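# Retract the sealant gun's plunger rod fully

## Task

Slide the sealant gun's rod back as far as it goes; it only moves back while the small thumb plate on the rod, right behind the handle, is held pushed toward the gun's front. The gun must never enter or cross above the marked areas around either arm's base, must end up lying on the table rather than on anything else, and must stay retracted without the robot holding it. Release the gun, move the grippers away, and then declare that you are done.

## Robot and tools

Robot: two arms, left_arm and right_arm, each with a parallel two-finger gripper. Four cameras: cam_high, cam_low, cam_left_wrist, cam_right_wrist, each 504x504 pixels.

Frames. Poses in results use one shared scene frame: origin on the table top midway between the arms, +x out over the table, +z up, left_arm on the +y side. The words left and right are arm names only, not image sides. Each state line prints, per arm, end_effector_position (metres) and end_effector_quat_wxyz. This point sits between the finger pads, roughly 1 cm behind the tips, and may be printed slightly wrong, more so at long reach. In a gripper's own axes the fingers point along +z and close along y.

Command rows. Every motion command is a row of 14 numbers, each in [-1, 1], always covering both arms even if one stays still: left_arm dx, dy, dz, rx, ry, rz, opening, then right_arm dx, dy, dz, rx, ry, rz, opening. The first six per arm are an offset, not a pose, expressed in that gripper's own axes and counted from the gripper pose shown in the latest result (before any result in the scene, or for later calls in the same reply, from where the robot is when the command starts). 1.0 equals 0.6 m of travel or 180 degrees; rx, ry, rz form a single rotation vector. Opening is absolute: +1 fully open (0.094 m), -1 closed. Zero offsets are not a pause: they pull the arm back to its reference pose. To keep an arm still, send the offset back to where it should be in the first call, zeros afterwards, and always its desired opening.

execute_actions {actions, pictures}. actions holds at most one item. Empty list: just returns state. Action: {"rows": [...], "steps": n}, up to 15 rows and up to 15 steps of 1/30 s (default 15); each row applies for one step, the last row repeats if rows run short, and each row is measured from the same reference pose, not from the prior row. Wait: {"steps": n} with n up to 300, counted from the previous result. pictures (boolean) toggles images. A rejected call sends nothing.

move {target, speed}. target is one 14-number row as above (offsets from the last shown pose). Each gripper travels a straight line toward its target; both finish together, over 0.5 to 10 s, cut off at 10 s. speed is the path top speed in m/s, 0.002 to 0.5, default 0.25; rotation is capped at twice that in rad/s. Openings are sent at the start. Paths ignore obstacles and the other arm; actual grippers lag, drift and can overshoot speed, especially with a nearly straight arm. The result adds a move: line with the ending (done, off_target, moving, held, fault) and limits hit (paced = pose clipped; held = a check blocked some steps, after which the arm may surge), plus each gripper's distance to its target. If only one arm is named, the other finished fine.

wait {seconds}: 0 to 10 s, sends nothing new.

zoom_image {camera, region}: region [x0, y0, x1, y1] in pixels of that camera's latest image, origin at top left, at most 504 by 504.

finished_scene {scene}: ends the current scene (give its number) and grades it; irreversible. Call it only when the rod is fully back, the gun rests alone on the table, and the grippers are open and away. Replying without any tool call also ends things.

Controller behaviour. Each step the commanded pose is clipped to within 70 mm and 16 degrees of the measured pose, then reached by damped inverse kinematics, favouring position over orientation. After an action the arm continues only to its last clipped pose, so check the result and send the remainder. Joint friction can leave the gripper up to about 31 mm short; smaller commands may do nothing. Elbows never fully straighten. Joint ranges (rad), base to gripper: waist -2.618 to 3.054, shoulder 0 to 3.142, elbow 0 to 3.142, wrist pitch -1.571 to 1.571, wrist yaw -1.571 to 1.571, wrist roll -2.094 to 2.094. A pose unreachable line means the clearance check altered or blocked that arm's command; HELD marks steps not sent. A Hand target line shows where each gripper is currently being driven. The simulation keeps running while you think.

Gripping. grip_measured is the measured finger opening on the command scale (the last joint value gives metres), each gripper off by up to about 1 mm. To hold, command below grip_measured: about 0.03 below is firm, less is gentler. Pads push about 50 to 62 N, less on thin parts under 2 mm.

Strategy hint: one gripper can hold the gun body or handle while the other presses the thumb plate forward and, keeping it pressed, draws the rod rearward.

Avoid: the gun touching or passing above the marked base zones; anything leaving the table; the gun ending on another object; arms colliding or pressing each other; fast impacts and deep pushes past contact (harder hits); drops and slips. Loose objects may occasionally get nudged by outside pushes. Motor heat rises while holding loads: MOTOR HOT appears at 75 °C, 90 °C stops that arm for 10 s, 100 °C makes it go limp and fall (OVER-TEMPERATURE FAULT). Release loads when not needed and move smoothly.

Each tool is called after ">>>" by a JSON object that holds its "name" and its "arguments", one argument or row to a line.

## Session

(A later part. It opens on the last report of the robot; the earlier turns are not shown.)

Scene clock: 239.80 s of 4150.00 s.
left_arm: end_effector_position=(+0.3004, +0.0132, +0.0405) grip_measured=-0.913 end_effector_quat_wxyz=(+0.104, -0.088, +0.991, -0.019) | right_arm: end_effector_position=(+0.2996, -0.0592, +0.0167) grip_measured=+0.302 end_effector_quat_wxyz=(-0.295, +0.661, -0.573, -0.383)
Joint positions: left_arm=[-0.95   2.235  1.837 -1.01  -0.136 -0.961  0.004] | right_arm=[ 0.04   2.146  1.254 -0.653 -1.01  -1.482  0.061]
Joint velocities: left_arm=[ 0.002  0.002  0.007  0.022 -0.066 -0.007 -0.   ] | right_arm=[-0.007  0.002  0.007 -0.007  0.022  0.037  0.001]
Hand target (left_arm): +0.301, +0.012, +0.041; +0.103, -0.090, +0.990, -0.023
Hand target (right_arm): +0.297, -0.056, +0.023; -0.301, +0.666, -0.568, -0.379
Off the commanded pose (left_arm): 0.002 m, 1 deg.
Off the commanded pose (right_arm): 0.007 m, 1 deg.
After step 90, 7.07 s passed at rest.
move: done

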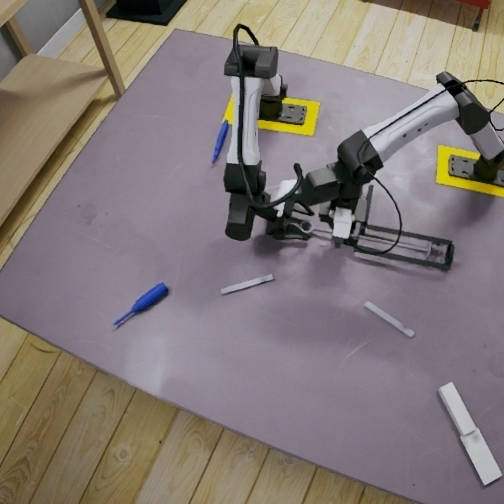

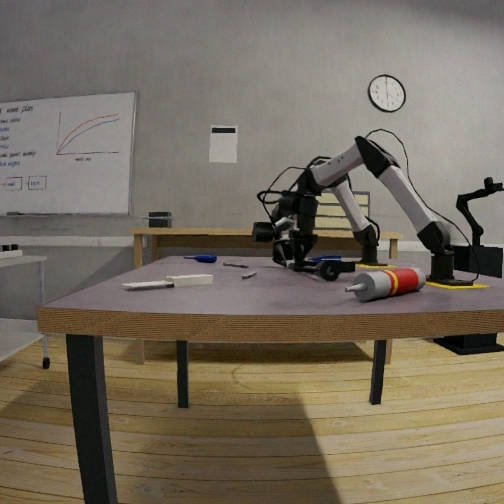

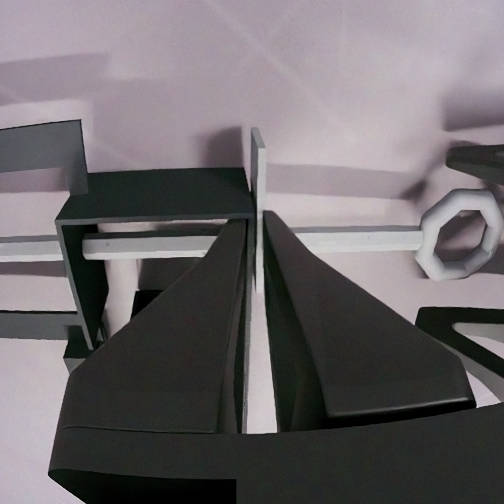

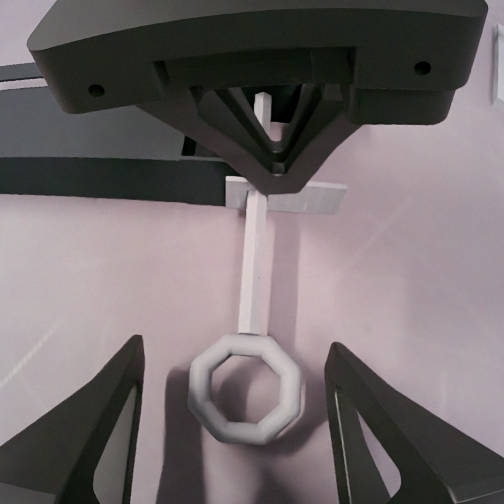

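>>> {"name": "move", "arguments": {
  "target": [0,0,0,0,0,0,-0.945,0,0,0,0,0,0,-0.33],
  "speed": 0.05
}}

Scene clock: 243.00 s of 4150.00 s.
left_arm: end_effector_position=(+0.2999, +0.0132, +0.0404) grip_measured=-0.920 end_effector_quat_wxyz=(+0.102, -0.086, +0.991, -0.019) | right_arm: end_effector_position=(+0.3011, -0.0591, +0.0164) grip_measured=-0.263 end_effector_quat_wxyz=(-0.297, +0.662, -0.573, -0.381)
Joint positions: left_arm=[-0.95   2.235  1.837 -1.012 -0.133 -0.957  0.004] | right_arm=[ 0.04   2.146  1.254 -0.645 -1.008 -1.479  0.035]
Joint velocities: left_arm=[ 0.017  0.017  0.007 -0.051 -0.081 -0.037  0.001] | right_arm=[ 0.007  0.007 -0.002  0.022  0.022 -0.022 -0.001]
Hand target (left_arm): +0.301, +0.013, +0.041; +0.104, -0.088, +0.991, -0.019
Hand target (right_arm): +0.300, -0.059, +0.017; -0.295, +0.661, -0.573, -0.383
Off the commanded pose (left_arm): 0.001 m, 0 deg.
Off the commanded pose (right_arm): 0.001 m, 0 deg.
move: done

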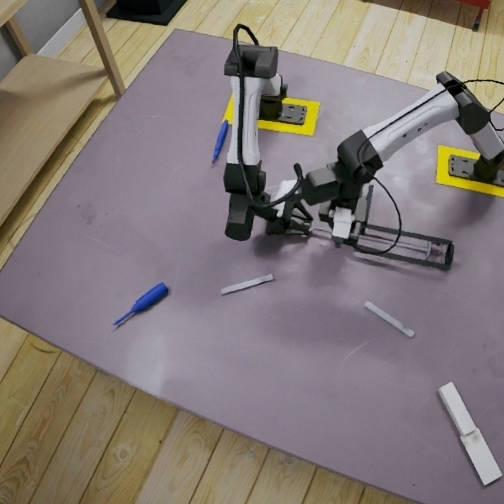

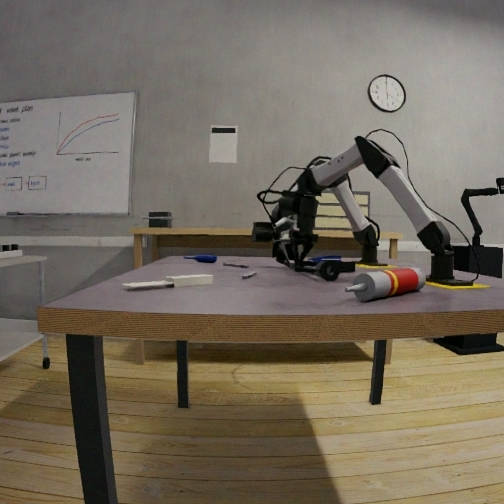

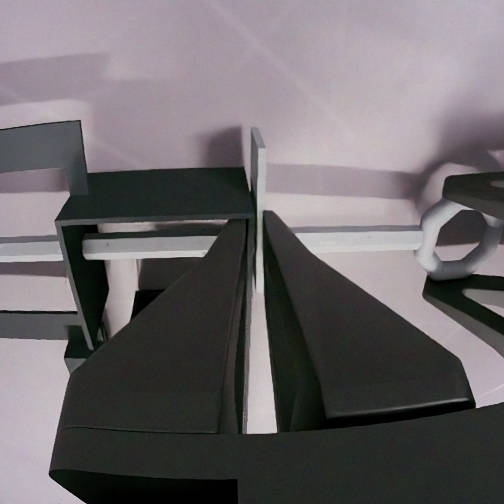

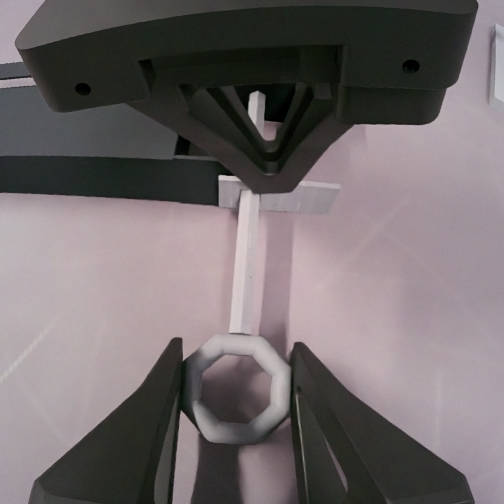

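>>> {"name": "move", "arguments": {
  "target": [0,0,0,0,0,0,-0.95,0.0889,-0.001,-0.141,0,0,0,-0.3],
  "speed": 0.06
}}

Scene clock: 255.03 s of 4150.00 s.
left_arm: end_effector_position=(+0.3033, -0.0080, +0.0432) grip_measured=-0.921 end_effector_quat_wxyz=(+0.113, -0.078, +0.989, -0.057) | right_arm: end_effector_position=(+0.3126, -0.1426, +0.0178) grip_measured=-0.263 end_effector_quat_wxyz=(-0.303, +0.660, -0.563, -0.394)
Joint positions: left_arm=[-0.964  2.235  1.837 -0.94  -0.102 -0.955  0.004] | right_arm=[-0.195  2.269  1.433 -1.099 -0.998 -1.947  0.035]
Joint velocities: left_arm=[-0.007  0.012 -0.007 -0.051 -0.022  0.037  0.   ] | right_arm=[ 0.012  0.012 -0.002 -0.007 -0.022 -0.037 -0.001]
Hand target (left_arm): +0.300, +0.013, +0.041; +0.103, -0.085, +0.991, -0.020
Hand target (right_arm): +0.317, -0.157, +0.016; -0.296, +0.662, -0.572, -0.383
Off the commanded pose (left_arm): 0.022 m, 5 deg.
Off the commanded pose (right_arm): 0.016 m, 2 deg.
After step 90, 7.03 s passed at rest.
move: off_target (left_arm, right_arm)

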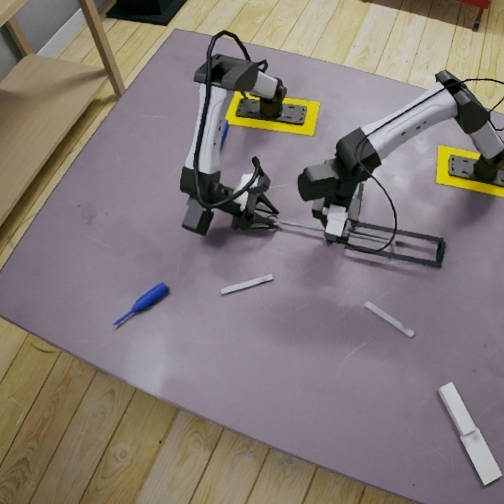

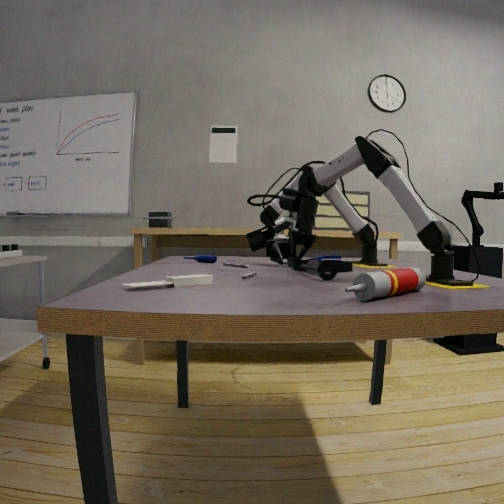

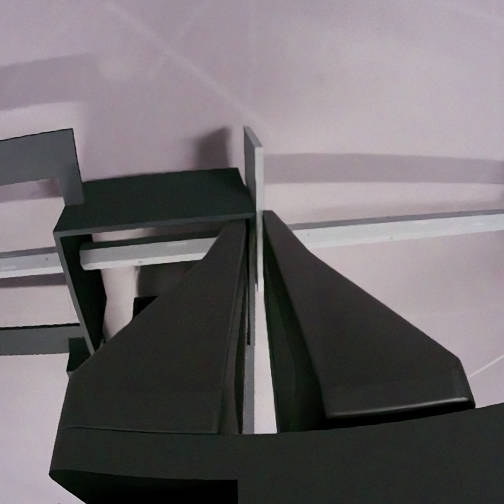

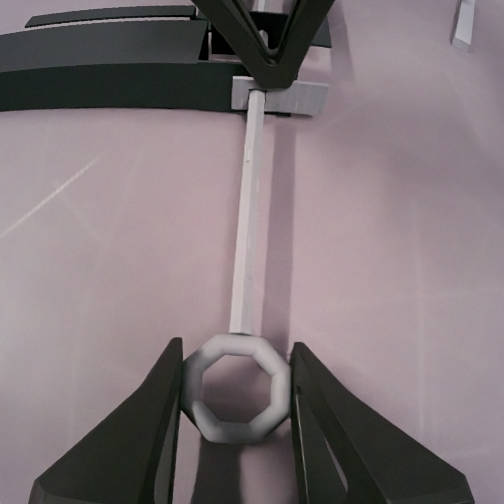

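>>> {"name": "move", "arguments": {
  "target": [0.0015,0.182,-0.0197,-0.035,0.006,-0.0045,-0.95,0.018,-0.003,-0.028,0,0,0,-0.3],
  "speed": 0.06
}}

Scene clock: 274.43 s of 4150.00 s.
left_arm: end_effector_position=(+0.2935, +0.0584, +0.0439) grip_measured=-0.921 end_effector_quat_wxyz=(+0.112, -0.080, +0.988, -0.066) | right_arm: end_effector_position=(+0.3133, -0.1473, +0.0193) grip_measured=-0.263 end_effector_quat_wxyz=(-0.311, +0.655, -0.557, -0.405)
Joint positions: left_arm=[-0.861  2.015  1.492 -0.795 -0.066 -0.86   0.004] | right_arm=[-0.214  2.299  1.463 -1.159 -1.017 -2.009  0.035]
Joint velocities: left_arm=[-0.017 -0.007 -0.002 -0.022  0.007 -0.051 -0.001] | right_arm=[-0.007  0.017 -0.007 -0.037 -0.037 -0.007  0.001]
Hand target (left_arm): +0.285, +0.098, +0.041; +0.098, -0.088, +0.991, -0.004
Hand target (right_arm): +0.318, -0.162, +0.017; -0.304, +0.660, -0.564, -0.393
Off the commanded pose (left_arm): 0.043 m, 7 deg.
Off the commanded pose (right_arm): 0.015 m, 2 deg.
After step 90, 14.23 s passed at rest.
move: off_target (left_arm, right_arm)

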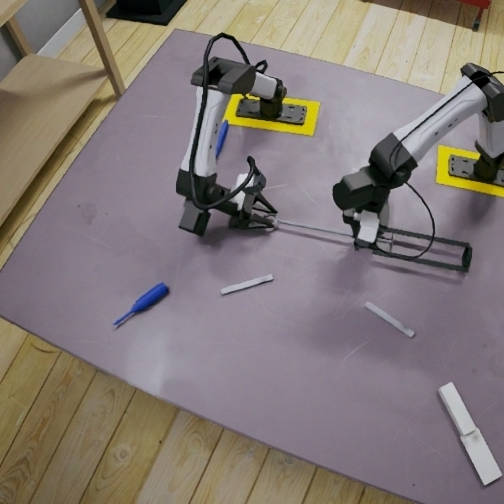

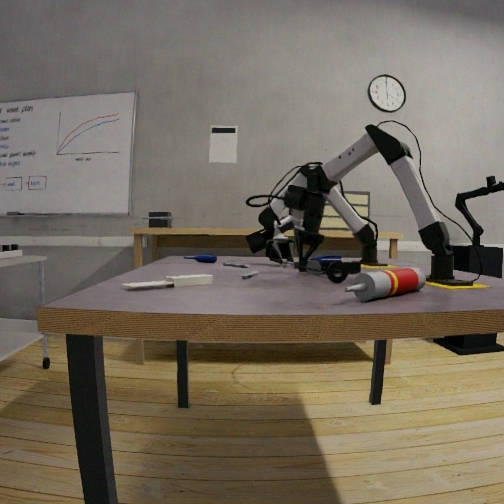

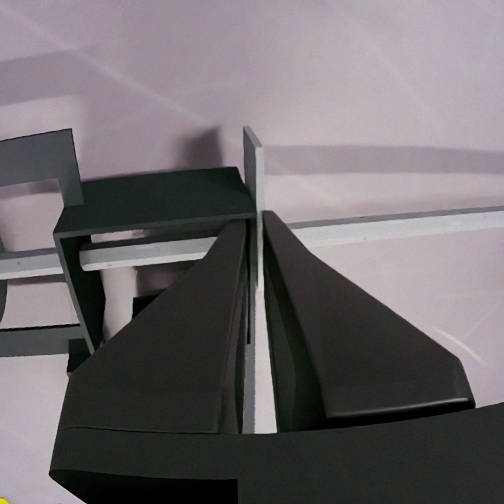

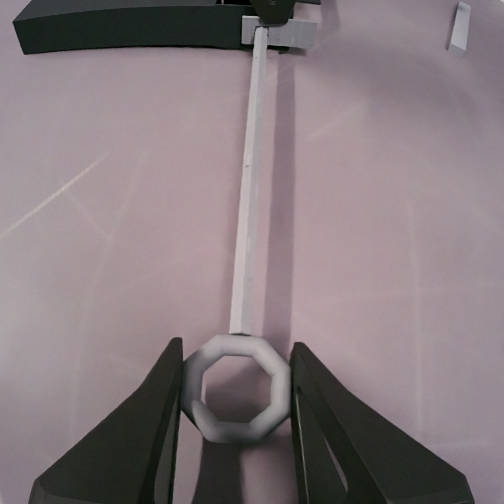

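>>> {"name": "move", "arguments": {
  "target": [0,0.127,-0.013,-0.045,0.008,-0.004,-0.95,0.016,-0.003,-0.022,0,0.008,0,-0.3],
  "speed": 0.06
}}

Scene clock: 285.03 s of 4150.00 s.
left_arm: end_effector_position=(+0.2920, +0.0894, +0.0445) grip_measured=-0.921 end_effector_quat_wxyz=(+0.109, -0.078, +0.989, -0.066) | right_arm: end_effector_position=(+0.3144, -0.1489, +0.0204) grip_measured=-0.263 end_effector_quat_wxyz=(-0.312, +0.651, -0.558, -0.408)
Joint positions: left_arm=[-0.798  1.942  1.392 -0.77  -0.045 -0.796  0.004] | right_arm=[-0.221  2.306  1.474 -1.176 -1.023 -2.016  0.035]
Joint velocities: left_arm=[-0.017 -0.002  0.007  0.022  0.037 -0.066  0.   ] | right_arm=[-0.012  0.007  0.012 -0.095 -0.022 -0.095 -0.   ]
Hand target (left_arm): +0.281, +0.131, +0.040; +0.093, -0.090, +0.992, +0.002
Hand target (right_arm): +0.318, -0.163, +0.017; -0.304, +0.660, -0.562, -0.396
Off the commanded pose (left_arm): 0.046 m, 8 deg.
Off the commanded pose (right_arm): 0.015 m, 2 deg.
After step 90, 5.93 s passed at rest.
move: off_target (left_arm, right_arm)

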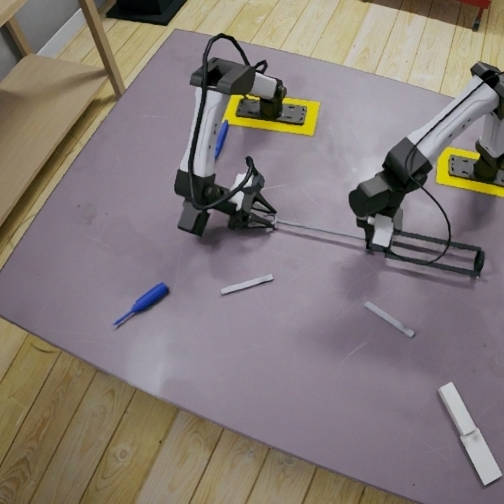

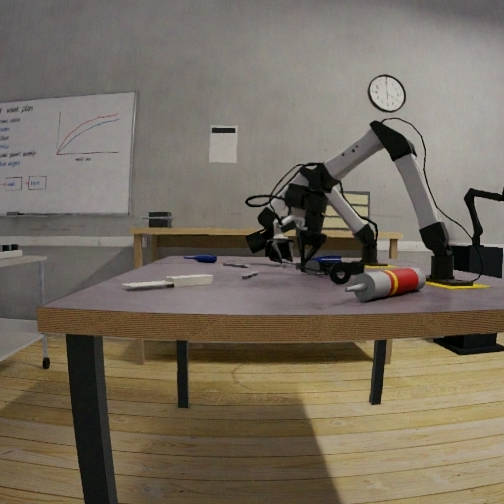

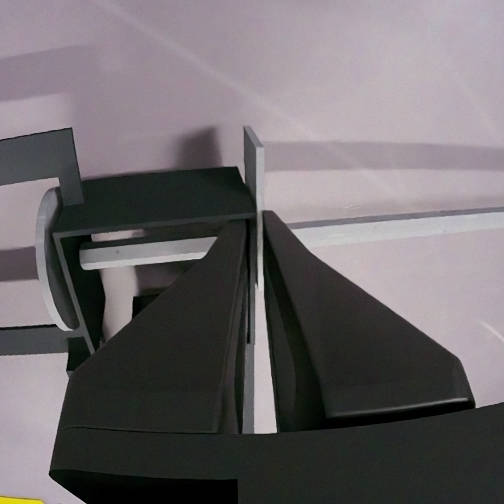

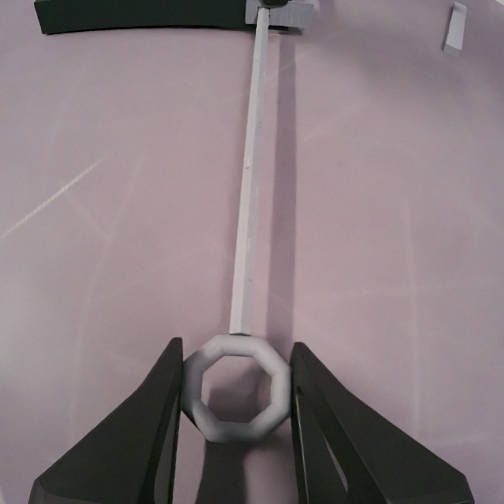

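>>> {"name": "execute_actions", "arguments": {
  "actions": [
    {"rows":[[0.003,0.075,-0.008,-0.045,0.008,-0.004,-0.95,0.016,-0.003,-0.022,0,0.008,0,-0.3],[0.003,0.08,-0.008,-0.045,0.008,-0.004,-0.95,0.017,-0.003,-0.024,0,0.008,0,-0.3],[0.003,0.085,-0.009,-0.045,0.008,-0.004,-0.95,0.018,-0.003,-0.026,0,0.008,0,-0.3],[0.003,0.09,-0.009,-0.045,0.008,-0.004,-0.95,0.019,-0.003,-0.028,0,0.008,0,-0.3],[0.003,0.095,-0.01,-0.045,0.008,-0.004,-0.95,0.02,-0.003,-0.03,0,0.008,0,-0.3]],"steps":15}
  ],
  "pictures": false
}}

>>> {"name": "move", "arguments": {
  "target": [0,0,0,0,0,0,-0.95,0,0,0,0,0,0,-0.3],
  "speed": 0.05
}}

Scene clock: 299.47 s of 4150.00 s.
left_arm: end_effector_position=(+0.2928, +0.0944, +0.0459) grip_measured=-0.921 end_effector_quat_wxyz=(+0.107, -0.074, +0.989, -0.073) | right_arm: end_effector_position=(+0.3152, -0.1507, +0.0237) grip_measured=-0.263 end_effector_quat_wxyz=(-0.314, +0.645, -0.557, -0.417)
Joint positions: left_arm=[-0.779  1.926  1.373 -0.759 -0.025 -0.77   0.004] | right_arm=[-0.229  2.322  1.498 -1.221 -1.035 -2.042  0.035]
Joint velocities: left_arm=[-0.022  0.012 -0.007 -0.051  0.007 -0.007 -0.002] | right_arm=[-0.002  0.002  0.012 -0.037 -0.066  0.022 -0.   ]
Hand target (left_arm): +0.281, +0.142, +0.042; +0.089, -0.088, +0.992, +0.001
Hand target (right_arm): +0.319, -0.169, +0.018; -0.306, +0.656, -0.563, -0.399
Off the commanded pose (left_arm): 0.053 m, 9 deg.
Off the commanded pose (right_arm): 0.020 m, 3 deg.
Steps of this call (steps 1 to 90: nothing new was sent; then 10.93 s passed at rest; steps 91 to 105: all 15 steps of this action). Readings (end_effector_position):
91: left_arm (+0.2920, +0.0897, +0.0445) | right_arm (+0.3145, -0.1490, +0.0208)
92: left_arm (+0.2921, +0.0901, +0.0444) | right_arm (+0.3147, -0.1493, +0.0209)
94: left_arm (+0.2928, +0.0919, +0.0444) | right_arm (+0.3161, -0.1508, +0.0206)
98: left_arm (+0.2930, +0.0941, +0.0453) | right_arm (+0.3157, -0.1509, +0.0222)
105: the state above

Scene clock: 300.20 s of 4150.00 s.
left_arm: end_effector_position=(+0.2932, +0.0926, +0.0464) grip_measured=-0.921 end_effector_quat_wxyz=(+0.108, -0.073, +0.988, -0.077) | right_arm: end_effector_position=(+0.3156, -0.1501, +0.0239) grip_measured=-0.263 end_effector_quat_wxyz=(-0.314, +0.644, -0.559, -0.418)
Joint positions: left_arm=[-0.781  1.925  1.373 -0.753 -0.022 -0.771  0.004] | right_arm=[-0.228  2.322  1.499 -1.219 -1.037 -2.035  0.035]
Joint velocities: left_arm=[ 0.012  0.002  0.002 -0.037  0.022 -0.007  0.001] | right_arm=[ 0.002 -0.012  0.007 -0.007  0.007 -0.037  0.   ]
Hand target (left_arm): +0.293, +0.094, +0.046; +0.107, -0.074, +0.989, -0.074
Hand target (right_arm): +0.315, -0.151, +0.024; -0.314, +0.645, -0.557, -0.417
Off the commanded pose (left_arm): 0.002 m, 0 deg.
Off the commanded pose (right_arm): 0.001 m, 0 deg.
move: done

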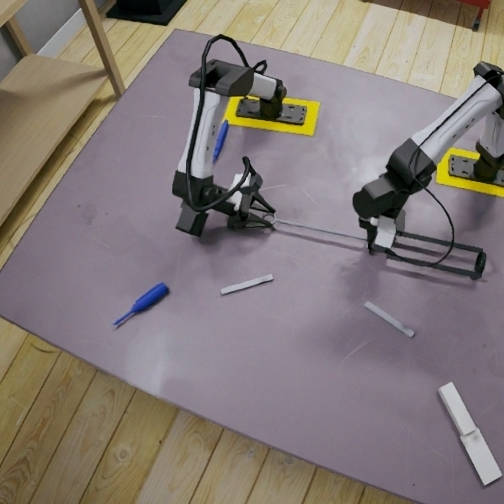

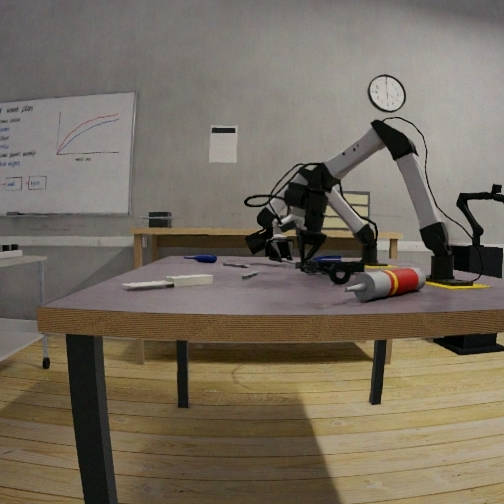

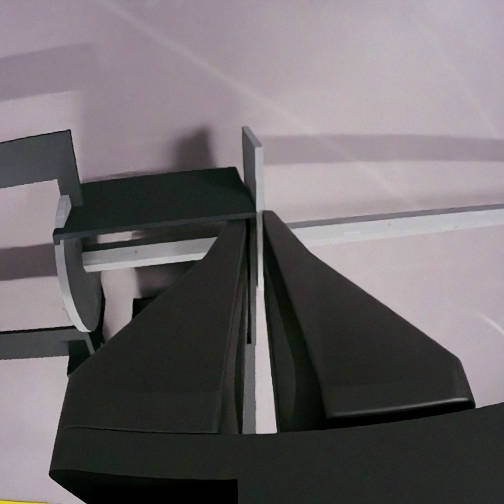

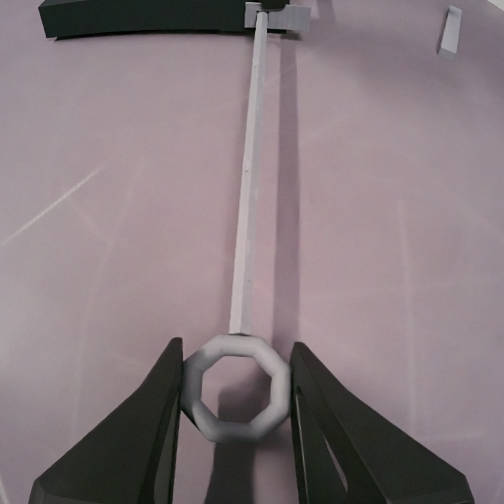

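>>> {"name": "move", "arguments": {
  "target": [0,0,0,0,0,0,-0.4,0,0,0,0,0,0,0.3],
  "speed": 0.05
}}

>>> {"name": "move", "arguments": {
  "target": [-0.02,0,-0.2,0,0,0,-0.4,-0.17,0,-0.12,0,0.1,0,0.3],
  "speed": 0.25
}}

Scene clock: 310.47 s of 4150.00 s.
left_arm: end_effector_position=(+0.2933, +0.0916, +0.0466) grip_measured=-0.402 end_effector_quat_wxyz=(+0.108, -0.073, +0.988, -0.079) | right_arm: end_effector_position=(+0.3156, -0.1502, +0.0238) grip_measured=+0.298 end_effector_quat_wxyz=(-0.314, +0.644, -0.559, -0.418)
Joint positions: left_arm=[-0.781  1.925  1.373 -0.751 -0.018 -0.771  0.028] | right_arm=[-0.228  2.322  1.499 -1.219 -1.037 -2.035  0.061]
Joint velocities: left_arm=[-0.002 -0.012 -0.002  0.022 -0.051  0.007 -0.001] | right_arm=[ 0.012 -0.002 -0.012 -0.051  0.022 -0.022 -0.   ]
Hand target (left_arm): +0.293, +0.093, +0.046; +0.108, -0.073, +0.988, -0.077
Hand target (right_arm): +0.316, -0.150, +0.024; -0.314, +0.644, -0.559, -0.418
Off the commanded pose (left_arm): 0.001 m, 0 deg.
Off the commanded pose (right_arm): 0.000 m, 0 deg.
After step 90, 6.57 s passed at rest.
move: done

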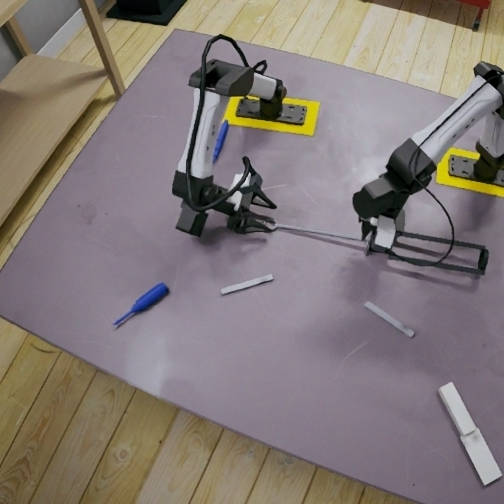

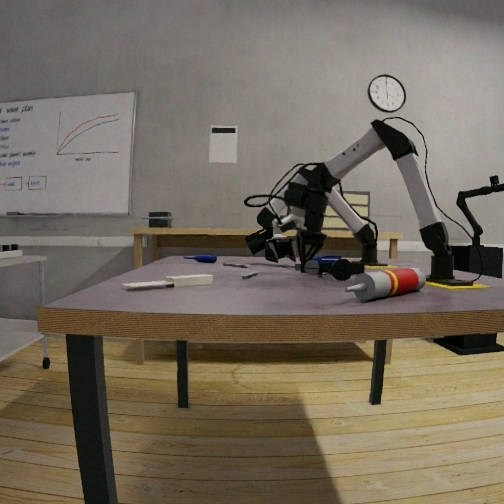

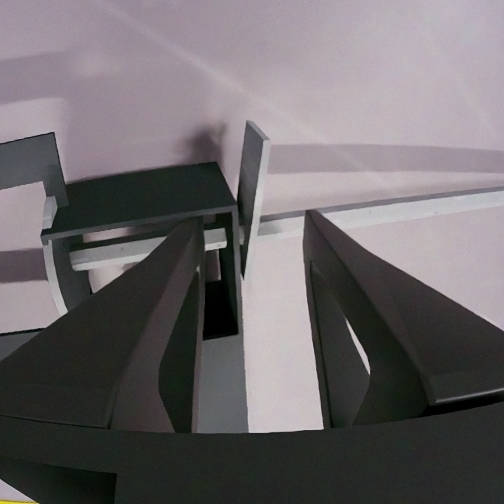

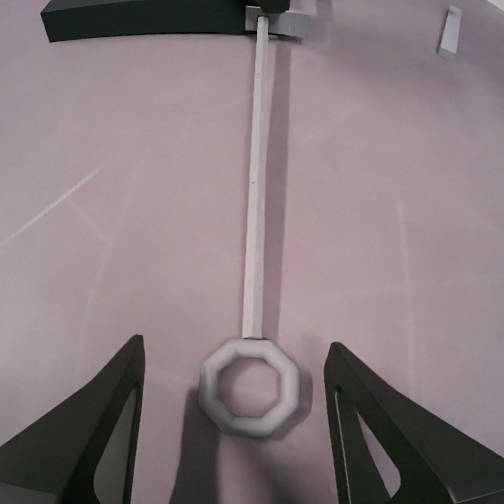

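Scene clock: 311.80 s of 4150.00 s.
left_arm: end_effector_position=(+0.2786, +0.1094, +0.1567) grip_measured=-0.402 end_effector_quat_wxyz=(+0.104, -0.072, +0.989, -0.073) | right_arm: end_effector_position=(+0.3265, -0.1711, +0.1433) grip_measured=+0.298 end_effector_quat_wxyz=(-0.227, +0.696, -0.605, -0.314)
Joint positions: left_arm=[-0.767  1.808  1.665 -1.175 -0.018 -0.755  0.028] | right_arm=[-0.203  2.084  1.811 -1.549 -0.764 -1.838  0.061]
Joint velocities: left_arm=[-0.002 -0.002 -0.002  0.007 -0.037  0.037 -0.001] | right_arm=[ 0.002  0.002 -0.027 -0.037 -0.022  0.022  0.001]
Hand target (left_arm): +0.280, +0.111, +0.165; +0.108, -0.073, +0.988, -0.078
Hand target (right_arm): +0.327, -0.168, +0.147; -0.224, +0.700, -0.602, -0.311
Off the commanded pose (left_arm): 0.008 m, 1 deg.
Off the commanded pose (right_arm): 0.006 m, 1 deg.
move: done

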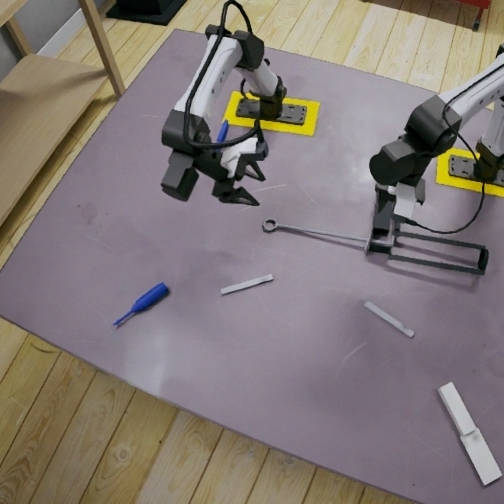

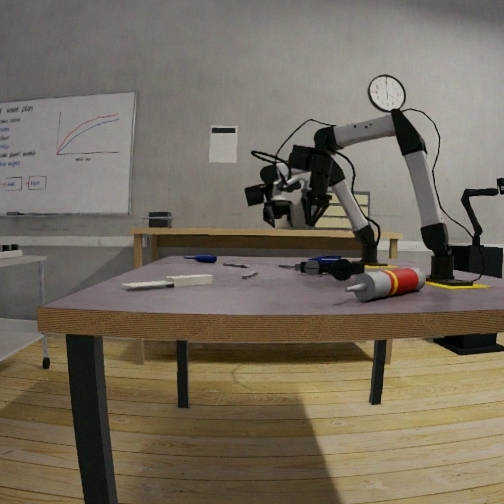

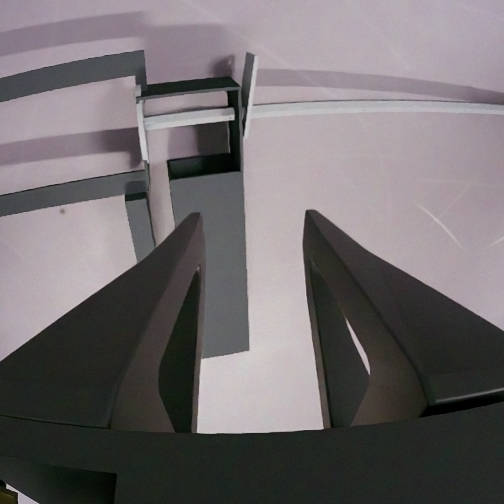

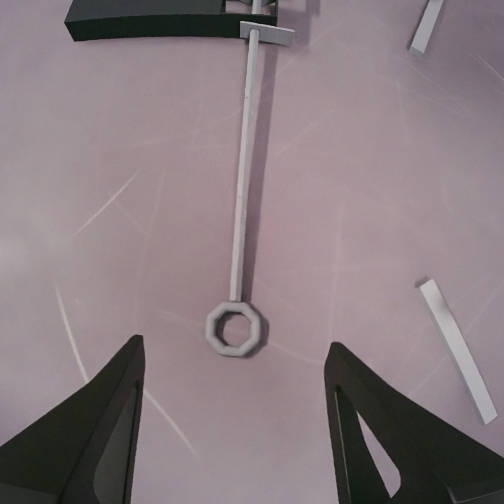

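>>> {"name": "move", "arguments": {
  "target": [0.05,0.1,-0.15,0,-0.08,0,1,0.05,0.1,-0.15,0,0.1,0.2,1],
  "speed": 0.35
}}

Scene clock: 317.83 s of 4150.00 s.
left_arm: end_effector_position=(+0.2304, +0.1724, +0.2347) grip_measured=+0.999 end_effector_quat_wxyz=(+0.232, -0.083, +0.967, -0.070) | right_arm: end_effector_position=(+0.2912, -0.2617, +0.1879) grip_measured=+0.998 end_effector_quat_wxyz=(+0.130, -0.503, +0.835, +0.182)
Joint positions: left_arm=[-0.785  1.392  1.474 -1.201 -0.194 -0.758  0.094] | right_arm=[-0.352  1.778  1.716 -1.556 -0.449 -1.271  0.094]
Joint velocities: left_arm=[-0.002  0.017 -0.017  0.007  0.007  0.037  0.   ] | right_arm=[-0.002  0.007 -0.012 -0.022 -0.022  0.081 -0.002]
Hand target (left_arm): +0.224, +0.175, +0.230; +0.227, -0.082, +0.968, -0.063
Hand target (right_arm): +0.284, -0.265, +0.187; +0.123, -0.495, +0.841, +0.182
Off the commanded pose (left_arm): 0.010 m, 1 deg.
Off the commanded pose (right_arm): 0.008 m, 15 deg.
joint sent to its limit (right arm) — the command would take joint 4 (wrist pitch) past its lower limit, so that joint was sent only as far as its limit.
After step 90, 1.40 s passed at rest.
move: off_target (right_arm)

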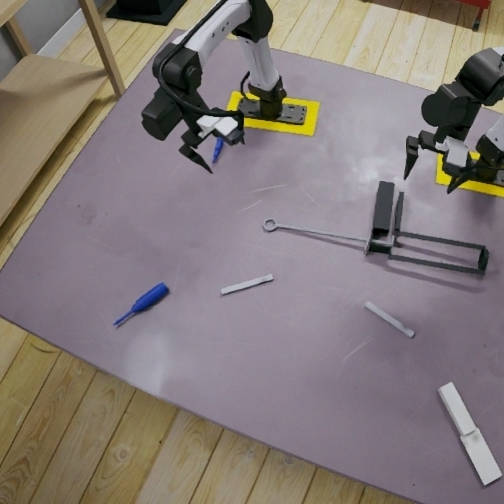

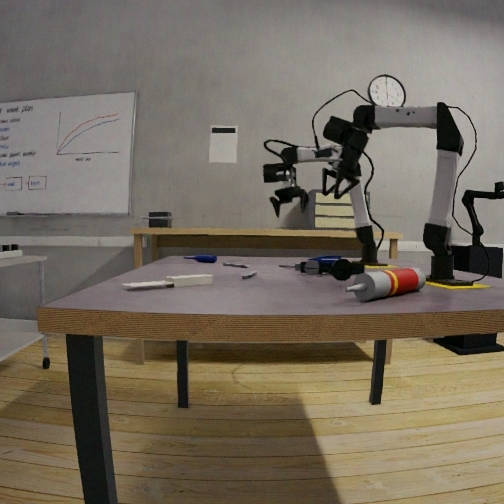

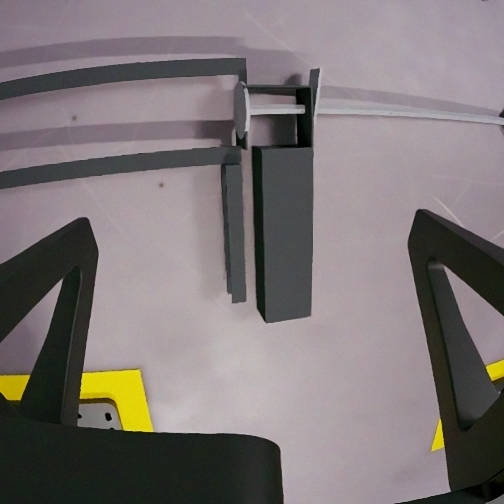

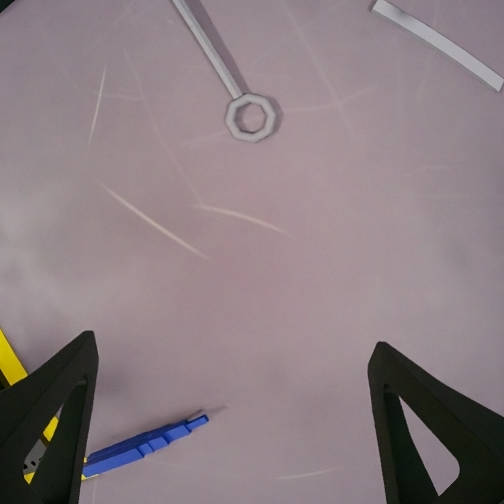

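I am done with scene 1: the rod is fully back, the gun is on the table, and both arms are clear.

>>> {"name": "finished_scene", "arguments": {
  "scene": 1
}}

The scene is finished: the task was done.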